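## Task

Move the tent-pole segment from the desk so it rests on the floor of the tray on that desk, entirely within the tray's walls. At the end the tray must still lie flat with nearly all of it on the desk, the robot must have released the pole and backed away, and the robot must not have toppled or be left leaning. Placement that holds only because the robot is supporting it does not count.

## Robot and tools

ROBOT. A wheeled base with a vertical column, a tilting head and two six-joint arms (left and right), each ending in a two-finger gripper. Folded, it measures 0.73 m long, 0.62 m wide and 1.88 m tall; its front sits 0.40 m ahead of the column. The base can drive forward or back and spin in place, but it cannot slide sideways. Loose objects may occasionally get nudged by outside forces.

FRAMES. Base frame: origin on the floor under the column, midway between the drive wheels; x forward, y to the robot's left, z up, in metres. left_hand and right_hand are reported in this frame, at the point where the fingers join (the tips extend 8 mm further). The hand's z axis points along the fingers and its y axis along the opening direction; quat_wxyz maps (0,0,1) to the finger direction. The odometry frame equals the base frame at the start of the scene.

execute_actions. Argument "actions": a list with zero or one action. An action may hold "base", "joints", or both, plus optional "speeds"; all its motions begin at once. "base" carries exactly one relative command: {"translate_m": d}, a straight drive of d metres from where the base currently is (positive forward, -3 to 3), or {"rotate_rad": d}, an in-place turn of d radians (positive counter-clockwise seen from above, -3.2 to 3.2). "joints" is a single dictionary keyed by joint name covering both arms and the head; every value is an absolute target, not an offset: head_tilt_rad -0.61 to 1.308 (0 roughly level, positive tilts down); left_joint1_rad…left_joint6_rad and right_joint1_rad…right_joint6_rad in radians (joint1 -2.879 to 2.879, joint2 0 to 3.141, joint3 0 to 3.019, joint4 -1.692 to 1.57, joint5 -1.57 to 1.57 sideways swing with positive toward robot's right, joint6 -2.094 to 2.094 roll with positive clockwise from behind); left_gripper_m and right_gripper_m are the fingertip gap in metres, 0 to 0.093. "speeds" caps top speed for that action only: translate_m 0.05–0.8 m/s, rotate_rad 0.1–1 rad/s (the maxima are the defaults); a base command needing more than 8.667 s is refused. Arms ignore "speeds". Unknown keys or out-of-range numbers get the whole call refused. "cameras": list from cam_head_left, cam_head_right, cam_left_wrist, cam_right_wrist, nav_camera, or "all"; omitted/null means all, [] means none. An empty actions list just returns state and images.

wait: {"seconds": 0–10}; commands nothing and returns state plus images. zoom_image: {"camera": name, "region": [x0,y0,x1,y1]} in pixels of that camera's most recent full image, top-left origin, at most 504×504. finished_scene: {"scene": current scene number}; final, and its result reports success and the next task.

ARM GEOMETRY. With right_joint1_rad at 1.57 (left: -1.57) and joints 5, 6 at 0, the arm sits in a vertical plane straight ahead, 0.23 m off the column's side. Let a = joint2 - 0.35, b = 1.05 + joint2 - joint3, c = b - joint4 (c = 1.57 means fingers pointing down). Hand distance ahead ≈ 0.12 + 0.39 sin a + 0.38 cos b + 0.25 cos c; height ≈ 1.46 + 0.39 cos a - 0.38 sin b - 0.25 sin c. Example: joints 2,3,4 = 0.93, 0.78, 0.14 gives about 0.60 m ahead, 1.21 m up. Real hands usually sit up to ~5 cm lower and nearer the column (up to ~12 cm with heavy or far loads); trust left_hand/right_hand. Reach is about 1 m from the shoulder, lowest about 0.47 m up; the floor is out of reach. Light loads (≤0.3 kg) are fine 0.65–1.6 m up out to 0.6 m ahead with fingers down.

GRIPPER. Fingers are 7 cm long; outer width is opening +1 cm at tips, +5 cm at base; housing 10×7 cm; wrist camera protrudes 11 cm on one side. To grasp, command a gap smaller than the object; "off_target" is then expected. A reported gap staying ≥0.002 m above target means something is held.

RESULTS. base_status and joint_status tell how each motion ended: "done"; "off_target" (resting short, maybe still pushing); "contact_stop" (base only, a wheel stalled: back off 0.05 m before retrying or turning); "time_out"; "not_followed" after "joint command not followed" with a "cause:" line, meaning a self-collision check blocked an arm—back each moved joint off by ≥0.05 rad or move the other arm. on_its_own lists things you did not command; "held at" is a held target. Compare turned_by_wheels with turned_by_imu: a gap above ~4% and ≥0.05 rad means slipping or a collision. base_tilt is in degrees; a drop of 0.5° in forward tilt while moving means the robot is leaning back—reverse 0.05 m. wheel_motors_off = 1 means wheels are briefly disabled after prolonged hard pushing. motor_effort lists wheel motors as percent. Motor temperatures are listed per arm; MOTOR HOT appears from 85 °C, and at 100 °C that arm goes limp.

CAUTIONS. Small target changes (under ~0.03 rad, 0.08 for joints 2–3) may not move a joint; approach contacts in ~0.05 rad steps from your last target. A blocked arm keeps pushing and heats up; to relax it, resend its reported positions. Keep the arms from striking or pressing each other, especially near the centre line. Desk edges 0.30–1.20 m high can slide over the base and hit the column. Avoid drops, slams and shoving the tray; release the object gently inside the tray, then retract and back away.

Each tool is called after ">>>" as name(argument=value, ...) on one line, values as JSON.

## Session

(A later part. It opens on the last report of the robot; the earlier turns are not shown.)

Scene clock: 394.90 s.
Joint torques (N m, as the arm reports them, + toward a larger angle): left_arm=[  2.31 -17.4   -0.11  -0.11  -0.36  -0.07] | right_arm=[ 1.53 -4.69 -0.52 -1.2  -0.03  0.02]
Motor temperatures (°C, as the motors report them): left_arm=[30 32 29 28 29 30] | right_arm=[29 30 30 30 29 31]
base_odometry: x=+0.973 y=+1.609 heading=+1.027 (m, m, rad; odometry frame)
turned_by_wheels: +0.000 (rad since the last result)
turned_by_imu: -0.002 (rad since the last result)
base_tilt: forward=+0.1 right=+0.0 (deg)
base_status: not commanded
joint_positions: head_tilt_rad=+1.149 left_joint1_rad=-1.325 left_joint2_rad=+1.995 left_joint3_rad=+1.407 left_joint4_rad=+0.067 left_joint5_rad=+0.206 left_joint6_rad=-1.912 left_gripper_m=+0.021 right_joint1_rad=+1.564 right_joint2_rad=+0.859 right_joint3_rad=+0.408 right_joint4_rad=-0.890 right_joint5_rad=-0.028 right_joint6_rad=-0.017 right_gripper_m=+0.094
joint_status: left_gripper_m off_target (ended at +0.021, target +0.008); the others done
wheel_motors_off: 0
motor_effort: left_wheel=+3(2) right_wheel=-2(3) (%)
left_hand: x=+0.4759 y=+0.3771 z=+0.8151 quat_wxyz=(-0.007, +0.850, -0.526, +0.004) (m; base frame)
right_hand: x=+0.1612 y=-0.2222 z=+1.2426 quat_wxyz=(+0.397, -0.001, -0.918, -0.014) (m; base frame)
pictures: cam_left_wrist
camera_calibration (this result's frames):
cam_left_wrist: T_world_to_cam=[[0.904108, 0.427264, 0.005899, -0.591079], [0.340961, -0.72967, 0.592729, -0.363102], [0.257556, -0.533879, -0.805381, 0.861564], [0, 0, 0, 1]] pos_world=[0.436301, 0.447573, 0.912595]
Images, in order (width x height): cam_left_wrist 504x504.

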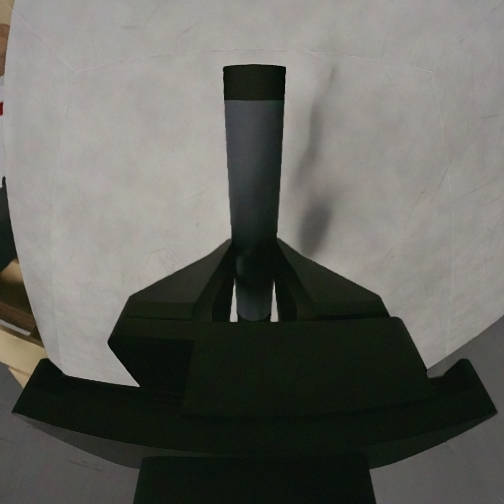

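>>> execute_actions(actions=[{"base": {"rotate_rad": -0.45}, "joints": {"left_joint1_rad": -2.07, "left_joint2_rad": 2.0, "left_joint3_rad": 1.58, "left_joint4_rad": -0.165, "left_joint5_rad": -0.435, "left_joint6_rad": -0.71}}], cameras=["cam_left_wrist", "cam_head_left", "cam_head_right"])

Scene clock: 401.87 s.
Joint torques (N m, as the arm reports them, + toward a larger angle): left_arm=[ -8.06 -18.68   1.35  -0.09  -0.31   0.14] | right_arm=[ 1.73 -4.9  -0.58 -1.14 -0.03  0.  ]
Motor temperatures (°C, as the motors report them): left_arm=[30 32 29 28 29 30] | right_arm=[29 30 30 30 29 31]
base_odometry: x=+0.973 y=+1.609 heading=+0.579 (m, m, rad; odometry frame)
turned_by_wheels: -0.448 (rad since the last result)
turned_by_imu: -0.450 (rad since the last result)
base_tilt: forward=+0.0 right=+0.0 (deg)
base_status: done
joint_positions: head_tilt_rad=+1.149 left_joint1_rad=-2.076 left_joint2_rad=+1.997 left_joint3_rad=+1.584 left_joint4_rad=-0.153 left_joint5_rad=-0.432 left_joint6_rad=-0.718 left_gripper_m=+0.021 right_joint1_rad=+1.564 right_joint2_rad=+0.859 right_joint3_rad=+0.408 right_joint4_rad=-0.890 right_joint5_rad=-0.028 right_joint6_rad=-0.017 right_gripper_m=+0.094
joint_status: all done
wheel_motors_off: 0
motor_effort: left_wheel=+6(46) right_wheel=-7(60) (%)
left_hand: x=+0.5080 y=-0.0919 z=+0.8709 quat_wxyz=(-0.007, +0.226, -0.974, +0.004) (m; base frame)
right_hand: x=+0.1612 y=-0.2222 z=+1.2426 quat_wxyz=(+0.397, -0.001, -0.918, -0.014) (m; base frame)
pictures: cam_head_left, cam_head_right, cam_left_wrist
camera_calibration (this result's frames):
cam_head_left: T_world_to_cam=[[0.0173456, -0.996246, -0.0848087, 0.15631], [-0.904282, 0.0205578, -0.426441, 0.699175], [0.426583, 0.0840878, -0.900531, 1.28275], [0, 0, 0, 1]] pos_world=[0.0823411, 0.0334868, 1.46657]
cam_head_right: T_world_to_cam=[[0.0221381, -0.996837, -0.0763237, 0.0923067], [-0.904172, 0.0126122, -0.426983, 0.700598], [0.426595, 0.0784623, -0.901033, 1.28014], [0, 0, 0, 1]] pos_world=[0.0853139, -0.0172644, 1.45964]
cam_left_wrist: T_world_to_cam=[[0.421204, -0.906966, 0.00003069, -0.292287], [-0.735605, -0.341603, 0.584972, -0.160051], [-0.530539, -0.246415, -0.811054, 1.07945], [0, 0, 0, 1]] pos_world=[0.578071, -0.0537743, 0.969129]
Images, in order (width x height): cam_head_left 896x504, cam_head_right 896x504, cam_left_wrist 504x504.

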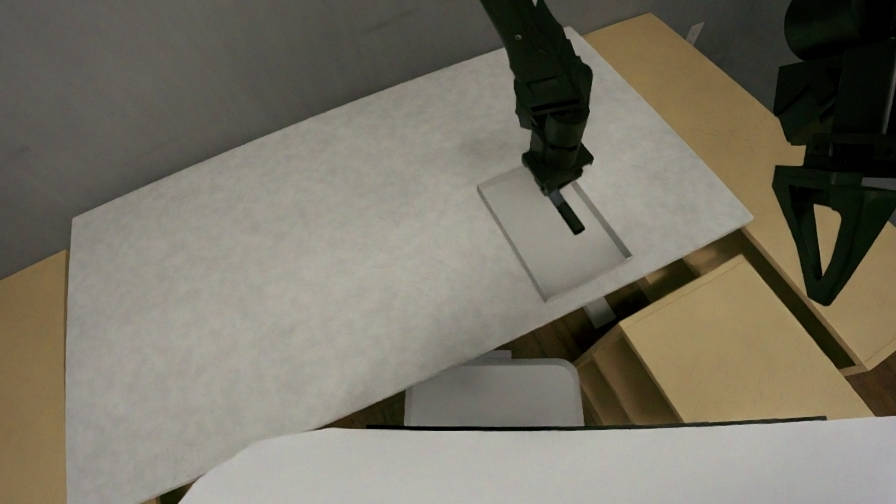

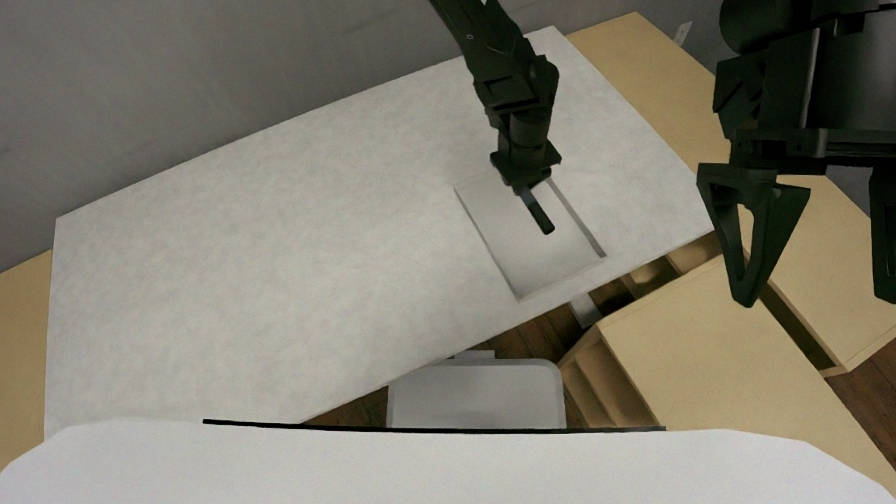

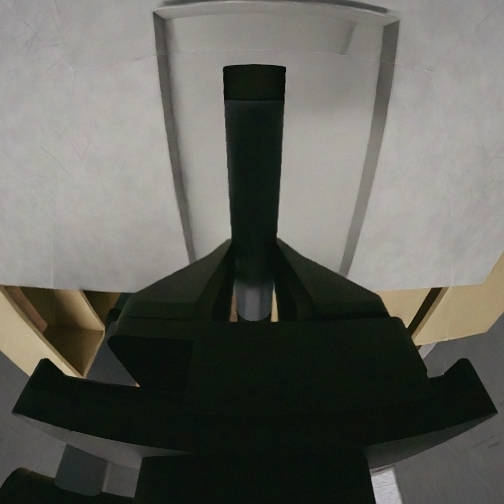

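>>> zoom_image(camera="cam_left_wrist", region=[120, 0, 430, 300])

Region (120, 0, 430, 300) of cam_left_wrist's 504x504 image, scaled by 1.626, with more detail than that image has; it fills the top 488 rows of this view, and the rest is white.

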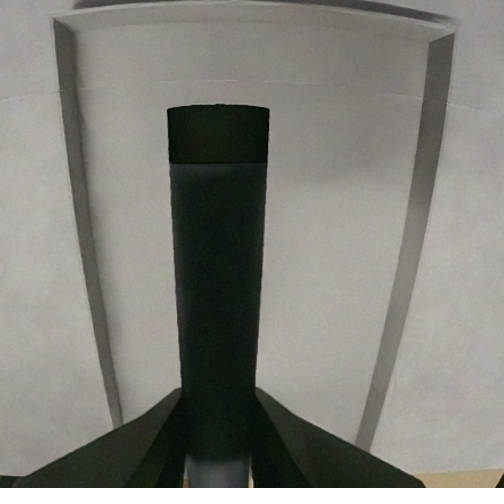

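>>> execute_actions(actions=[{"joints": {"left_joint1_rad": -2.016, "left_joint2_rad": 2.28, "left_joint3_rad": 1.942, "left_joint4_rad": -0.222, "left_joint5_rad": -0.375, "left_joint6_rad": -0.675}}], cameras=["cam_left_wrist", "cam_head_left", "cam_head_right"])

Scene clock: 446.27 s.
Joint torques (N m, as the arm reports them, + toward a larger angle): left_arm=[ -8.6  -19.89   2.92   0.09  -0.04   0.13] | right_arm=[ 1.82 -4.98 -0.59 -1.09 -0.03  0.02]
Motor temperatures (°C, as the motors report them): left_arm=[31 33 29 28 29 30] | right_arm=[29 30 30 30 29 31]
base_odometry: x=+0.973 y=+1.609 heading=+0.579 (m, m, rad; odometry frame)
turned_by_wheels: +0.000 (rad since the last result)
turned_by_imu: -0.001 (rad since the last result)
base_tilt: forward=+0.0 right=+0.0 (deg)
base_status: not commanded
joint_positions: head_tilt_rad=+1.149 left_joint1_rad=-2.018 left_joint2_rad=+2.295 left_joint3_rad=+1.929 left_joint4_rad=-0.214 left_joint5_rad=-0.378 left_joint6_rad=-0.684 left_gripper_m=+0.021 right_joint1_rad=+1.564 right_joint2_rad=+0.859 right_joint3_rad=+0.408 right_joint4_rad=-0.890 right_joint5_rad=-0.028 right_joint6_rad=-0.017 right_gripper_m=+0.094
joint_status: all done
wheel_motors_off: 0
motor_effort: left_wheel=+8(8) right_wheel=-9(9) (%)
left_hand: x=+0.4986 y=-0.0972 z=+0.7547 quat_wxyz=(+0.006, +0.220, -0.975, +0.001) (m; base frame)
right_hand: x=+0.1612 y=-0.2222 z=+1.2426 quat_wxyz=(+0.397, -0.001, -0.918, -0.014) (m; base frame)
pictures: cam_head_left, cam_head_right, cam_left_wrist
camera_calibration (this result's frames):
cam_head_left: T_world_to_cam=[[0.0173456, -0.996246, -0.0848087, 0.15631], [-0.904282, 0.0205578, -0.426441, 0.699175], [0.426583, 0.0840878, -0.900531, 1.28275], [0, 0, 0, 1]] pos_world=[0.0823411, 0.0334868, 1.46657]
cam_head_right: T_world_to_cam=[[0.0221381, -0.996837, -0.0763237, 0.0923067], [-0.904172, 0.0126122, -0.426983, 0.700598], [0.426596, 0.0784623, -0.901033, 1.28014], [0, 0, 0, 1]] pos_world=[0.0853139, -0.0172644, 1.45964]
cam_left_wrist: T_world_to_cam=[[0.410592, -0.911747, -0.011454, -0.279608], [-0.724379, -0.333791, 0.603207, -0.119384], [-0.553796, -0.239375, -0.797502, 0.980964], [0, 0, 0, 1]] pos_world=[0.57158, -0.0599629, 0.851132]
Images, in order (width x height): cam_head_left 896x504, cam_head_right 896x504, cam_left_wrist 504x504.

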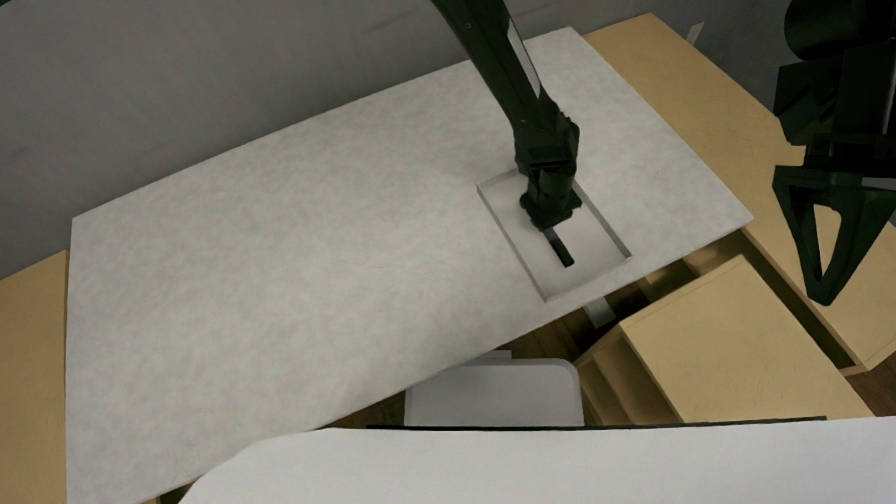

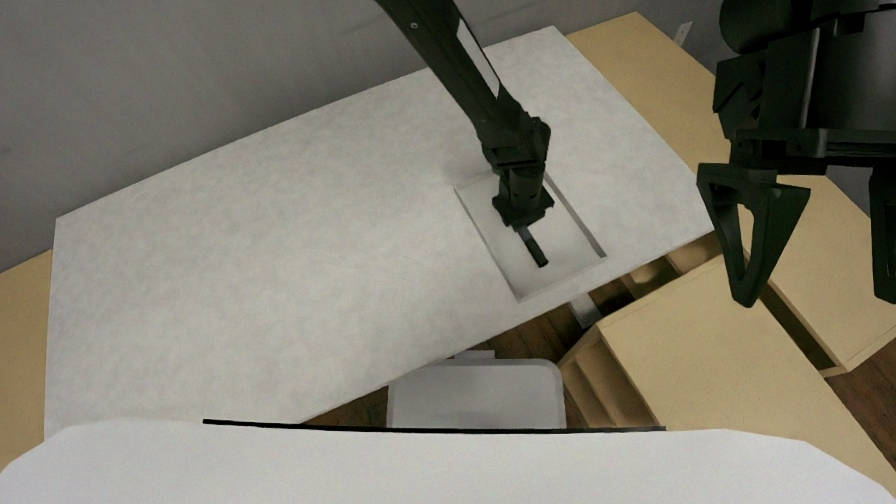

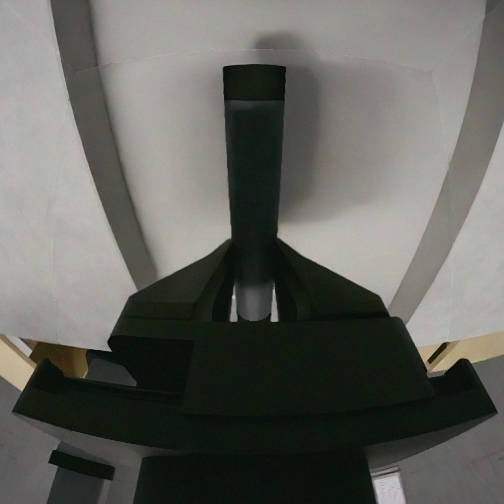

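>>> zoom_image(camera="cam_left_wrist", region=[0, 0, 504, 300])

>>> zoom_image(camera="cam_head_left", region=[460, 150, 660, 320])

Region (0, 0, 504, 300) of cam_left_wrist's 504x504 image, scaled by 1.000; it fills the top 300 rows of this view, and the rest is white.

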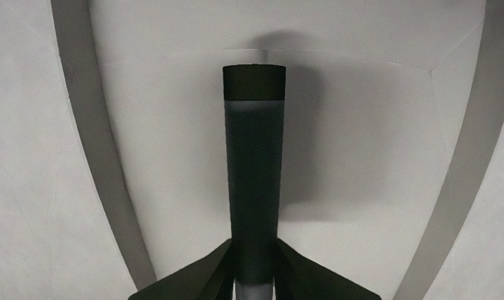

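Region (460, 150, 660, 320) of cam_head_left's 896x504 image, scaled by 2.520, with more detail than that image has; it fills the top 428 rows of this view, and the rest is white.

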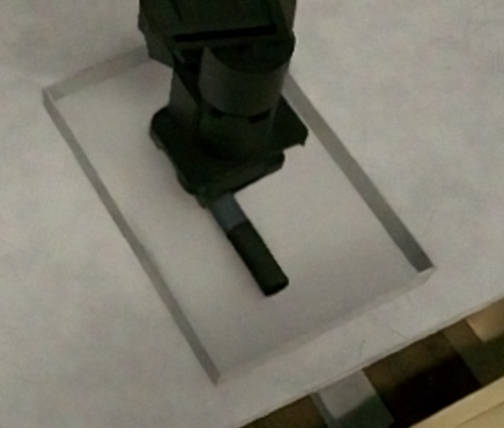

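>>> execute_actions(actions=[{"joints": {"left_joint2_rad": 2.348, "left_joint3_rad": 2.0}}], cameras=["cam_left_wrist", "cam_head_left"])

Scene clock: 467.83 s.
Joint torques (N m, as the arm reports them, + toward a larger angle): left_arm=[ -8.98 -17.41   2.61   0.07  -0.01   0.12] | right_arm=[ 1.59 -5.16 -0.57 -1.16 -0.05  0.02]
Motor temperatures (°C, as the motors report them): left_arm=[32 34 29 28 29 30] | right_arm=[29 30 30 30 29 31]
base_odometry: x=+0.973 y=+1.609 heading=+0.579 (m, m, rad; odometry frame)
turned_by_wheels: +0.000 (rad since the last result)
turned_by_imu: -0.001 (rad since the last result)
base_tilt: forward=+0.0 right=+0.0 (deg)
base_status: not commanded
joint_positions: head_tilt_rad=+1.149 left_joint1_rad=-2.018 left_joint2_rad=+2.332 left_joint3_rad=+1.994 left_joint4_rad=-0.214 left_joint5_rad=-0.378 left_joint6_rad=-0.684 left_gripper_m=+0.021 right_joint1_rad=+1.564 right_joint2_rad=+0.859 right_joint3_rad=+0.408 right_joint4_rad=-0.890 right_joint5_rad=-0.028 right_joint6_rad=-0.017 right_gripper_m=+0.094
joint_status: all done
wheel_motors_off: 0
motor_effort: left_wheel=+9(7) right_wheel=-9(9) (%)
left_hand: x=+0.5090 y=-0.1040 z=+0.7443 quat_wxyz=(-0.006, +0.225, -0.974, +0.006) (m; base frame)
right_hand: x=+0.1612 y=-0.2222 z=+1.2426 quat_wxyz=(+0.397, -0.001, -0.918, -0.014) (m; base frame)
pictures: cam_head_left, cam_left_wrist
camera_calibration (this result's frames):
cam_head_left: T_world_to_cam=[[0.0173456, -0.996246, -0.0848087, 0.15631], [-0.904282, 0.0205578, -0.426441, 0.699175], [0.426584, 0.0840878, -0.900531, 1.28275], [0, 0, 0, 1]] pos_world=[0.0823411, 0.0334868, 1.46657]
cam_left_wrist: T_world_to_cam=[[0.420045, -0.907493, 0.00423668, -0.306275], [-0.73566, -0.337769, 0.587126, -0.090543], [-0.531382, -0.249736, -0.809485, 0.973225], [0, 0, 0, 1]] pos_world=[0.579194, -0.0654752, 0.842269]
Images, in order (width x height): cam_head_left 896x504, cam_left_wrist 504x504.

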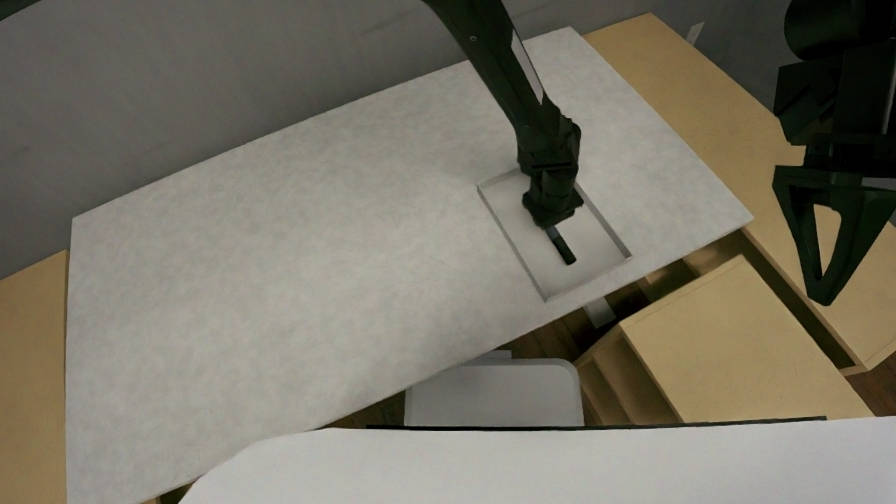

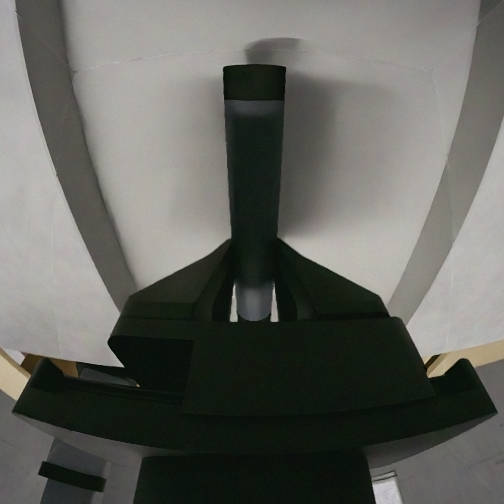

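>>> execute_actions(actions=[{"joints": {"left_joint2_rad": 2.366}}], cameras=["cam_left_wrist"])

Scene clock: 477.37 s.
Joint torques (N m, as the arm reports them, + toward a larger angle): left_arm=[ -9.1  -17.28   2.37   0.01   0.     0.1 ] | right_arm=[ 1.9  -5.01 -0.58 -1.02 -0.03  0.02]
Motor temperatures (°C, as the motors report them): left_arm=[32 34 29 28 29 30] | right_arm=[29 30 30 30 29 31]
base_odometry: x=+0.973 y=+1.609 heading=+0.579 (m, m, rad; odometry frame)
turned_by_wheels: +0.000 (rad since the last result)
turned_by_imu: -0.001 (rad since the last result)
base_tilt: forward=+0.0 right=+0.0 (deg)
base_status: not commanded
joint_positions: head_tilt_rad=+1.149 left_joint1_rad=-2.018 left_joint2_rad=+2.354 left_joint3_rad=+1.994 left_joint4_rad=-0.214 left_joint5_rad=-0.378 left_joint6_rad=-0.684 left_gripper_m=+0.021 right_joint1_rad=+1.564 right_joint2_rad=+0.859 right_joint3_rad=+0.408 right_joint4_rad=-0.890 right_joint5_rad=-0.028 right_joint6_rad=-0.017 right_gripper_m=+0.094
joint_status: all done
wheel_motors_off: 0
motor_effort: left_wheel=+8(8) right_wheel=-9(9) (%)
left_hand: x=+0.4923 y=-0.1037 z=+0.7353 quat_wxyz=(+0.003, +0.221, -0.975, +0.002) (m; base frame)
right_hand: x=+0.1612 y=-0.2222 z=+1.2426 quat_wxyz=(+0.397, -0.001, -0.918, -0.014) (m; base frame)
pictures: cam_left_wrist
camera_calibration (this result's frames):
cam_left_wrist: T_world_to_cam=[[0.412597, -0.910877, -0.00820243, -0.286491], [-0.726765, -0.334602, 0.599878, -0.110914], [-0.54916, -0.241547, -0.800049, 0.959888], [0, 0, 0, 1]] pos_world=[0.564728, -0.0662128, 0.832142]
Images, in order (width x height): cam_left_wrist 504x504.

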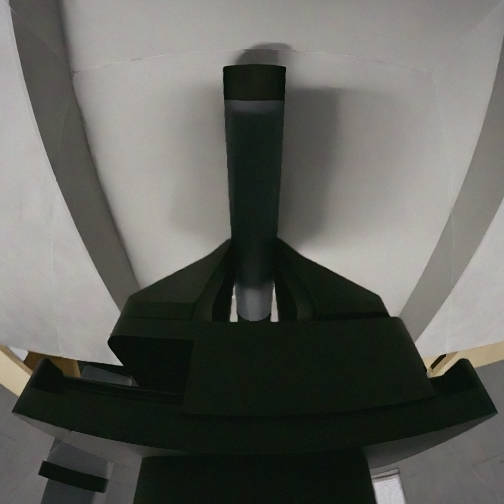

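>>> execute_actions(actions=[{"joints": {"left_gripper_m": 0.06}}], cameras=["cam_left_wrist"])

Scene clock: 482.77 s.
Joint torques (N m, as the arm reports them, + toward a larger angle): left_arm=[ -8.98 -17.32   2.3    0.06  -0.04   0.14] | right_arm=[ 1.71 -4.76 -0.57 -1.13 -0.05  0.02]
Motor temperatures (°C, as the motors report them): left_arm=[32 34 29 28 29 30] | right_arm=[29 30 30 30 29 31]
base_odometry: x=+0.973 y=+1.609 heading=+0.579 (m, m, rad; odometry frame)
turned_by_wheels: +0.000 (rad since the last result)
turned_by_imu: -0.001 (rad since the last result)
base_tilt: forward=+0.0 right=+0.0 (deg)
base_status: not commanded
joint_positions: head_tilt_rad=+1.149 left_joint1_rad=-2.018 left_joint2_rad=+2.354 left_joint3_rad=+1.994 left_joint4_rad=-0.214 left_joint5_rad=-0.378 left_joint6_rad=-0.684 left_gripper_m=+0.060 right_joint1_rad=+1.564 right_joint2_rad=+0.859 right_joint3_rad=+0.408 right_joint4_rad=-0.890 right_joint5_rad=-0.028 right_joint6_rad=-0.017 right_gripper_m=+0.094
joint_status: all done
wheel_motors_off: 0
motor_effort: left_wheel=+7(7) right_wheel=-9(9) (%)
left_hand: x=+0.4923 y=-0.1037 z=+0.7353 quat_wxyz=(+0.003, +0.221, -0.975, +0.002) (m; base frame)
right_hand: x=+0.1612 y=-0.2222 z=+1.2426 quat_wxyz=(+0.397, -0.001, -0.918, -0.014) (m; base frame)
pictures: cam_left_wrist
camera_calibration (this result's frames):
cam_left_wrist: T_world_to_cam=[[0.412597, -0.910877, -0.00820243, -0.286491], [-0.726765, -0.334602, 0.599878, -0.110914], [-0.54916, -0.241547, -0.800049, 0.959888], [0, 0, 0, 1]] pos_world=[0.564728, -0.0662128, 0.832142]
Images, in order (width x height): cam_left_wrist 504x504.

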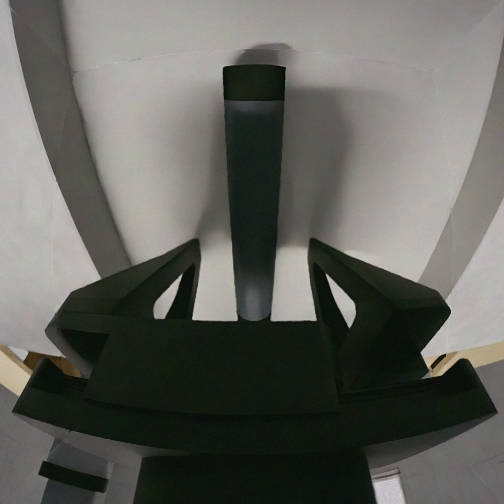

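>>> execute_actions(actions=[{"joints": {"left_joint2_rad": 1.75, "left_joint4_rad": -0.65, "left_gripper_m": 0.09}}], cameras=["cam_left_wrist", "cam_head_left", "cam_head_right"])

Scene clock: 524.80 s.
Joint torques (N m, as the arm reports them, + toward a larger angle): left_arm=[ -6.71 -26.33   6.69   0.22  -0.02   0.13] | right_arm=[ 1.82 -5.   -0.44 -1.2  -0.07 -0.02]
Motor temperatures (°C, as the motors report them): left_arm=[32 34 30 28 29 30] | right_arm=[29 30 30 30 29 31]
base_odometry: x=+0.973 y=+1.609 heading=+0.579 (m, m, rad; odometry frame)
turned_by_wheels: +0.000 (rad since the last result)
turned_by_imu: -0.002 (rad since the last result)
base_tilt: forward=+0.0 right=+0.0 (deg)
base_status: not commanded
joint_positions: head_tilt_rad=+1.149 left_joint1_rad=-2.018 left_joint2_rad=+1.764 left_joint3_rad=+1.990 left_joint4_rad=-0.642 left_joint5_rad=-0.377 left_joint6_rad=-0.684 left_gripper_m=+0.090 right_joint1_rad=+1.564 right_joint2_rad=+0.859 right_joint3_rad=+0.408 right_joint4_rad=-0.890 right_joint5_rad=-0.028 right_joint6_rad=-0.017 right_gripper_m=+0.094
joint_status: all done
wheel_motors_off: 0
motor_effort: left_wheel=+9(9) right_wheel=-11(11) (%)
left_hand: x=+0.7663 y=-0.0417 z=+1.0431 quat_wxyz=(-0.062, +0.249, -0.966, +0.035) (m; base frame)
right_hand: x=+0.1612 y=-0.2222 z=+1.2426 quat_wxyz=(+0.397, -0.001, -0.918, -0.014) (m; base frame)
pictures: cam_head_left, cam_head_right, cam_left_wrist
camera_calibration (this result's frames):
cam_head_left: T_world_to_cam=[[0.0173456, -0.996246, -0.0848087, 0.15631], [-0.904282, 0.0205578, -0.426441, 0.699175], [0.426583, 0.0840878, -0.900531, 1.28275], [0, 0, 0, 1]] pos_world=[0.0823411, 0.0334868, 1.46657]
cam_head_right: T_world_to_cam=[[0.0221381, -0.996837, -0.0763237, 0.0923067], [-0.904172, 0.0126122, -0.426983, 0.700598], [0.426595, 0.0784623, -0.901033, 1.28014], [0, 0, 0, 1]] pos_world=[0.0853139, -0.0172644, 1.45964]
cam_left_wrist: T_world_to_cam=[[0.460462, -0.883518, 0.085855, -0.474161], [-0.785108, -0.360215, 0.503836, 0.0681901], [-0.414222, -0.299403, -0.859522, 1.32776], [0, 0, 0, 1]] pos_world=[0.821858, 0.00316947, 1.14759]
Images, in order (width x height): cam_head_left 896x504, cam_head_right 896x504, cam_left_wrist 504x504.

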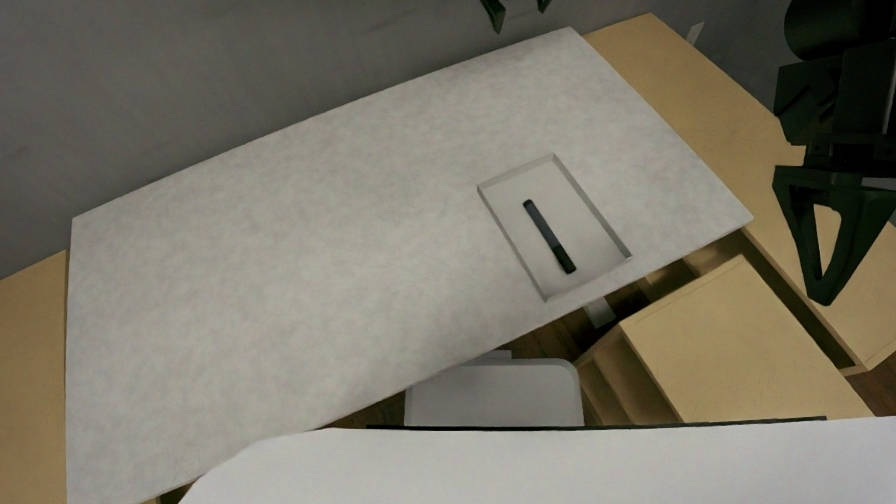

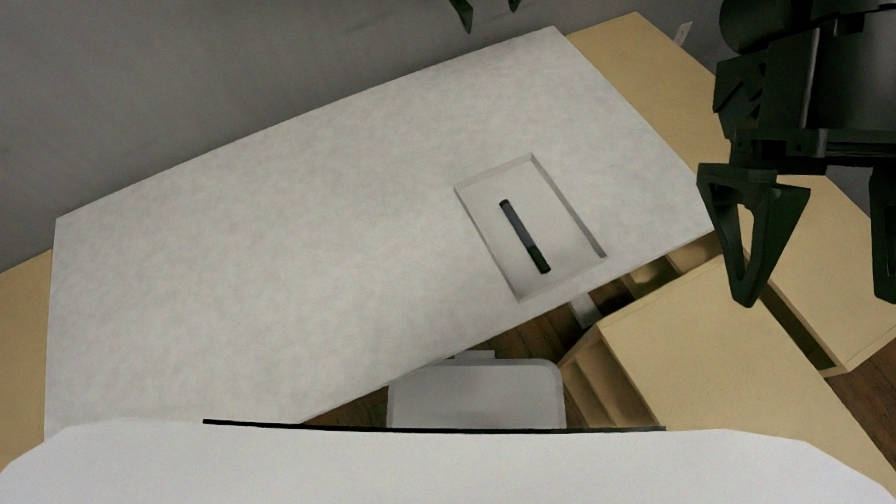

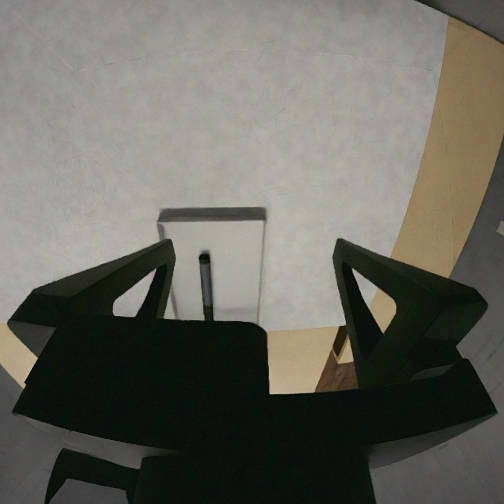

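>>> finished_scene(scene=2)

The scene is finished: the task was done.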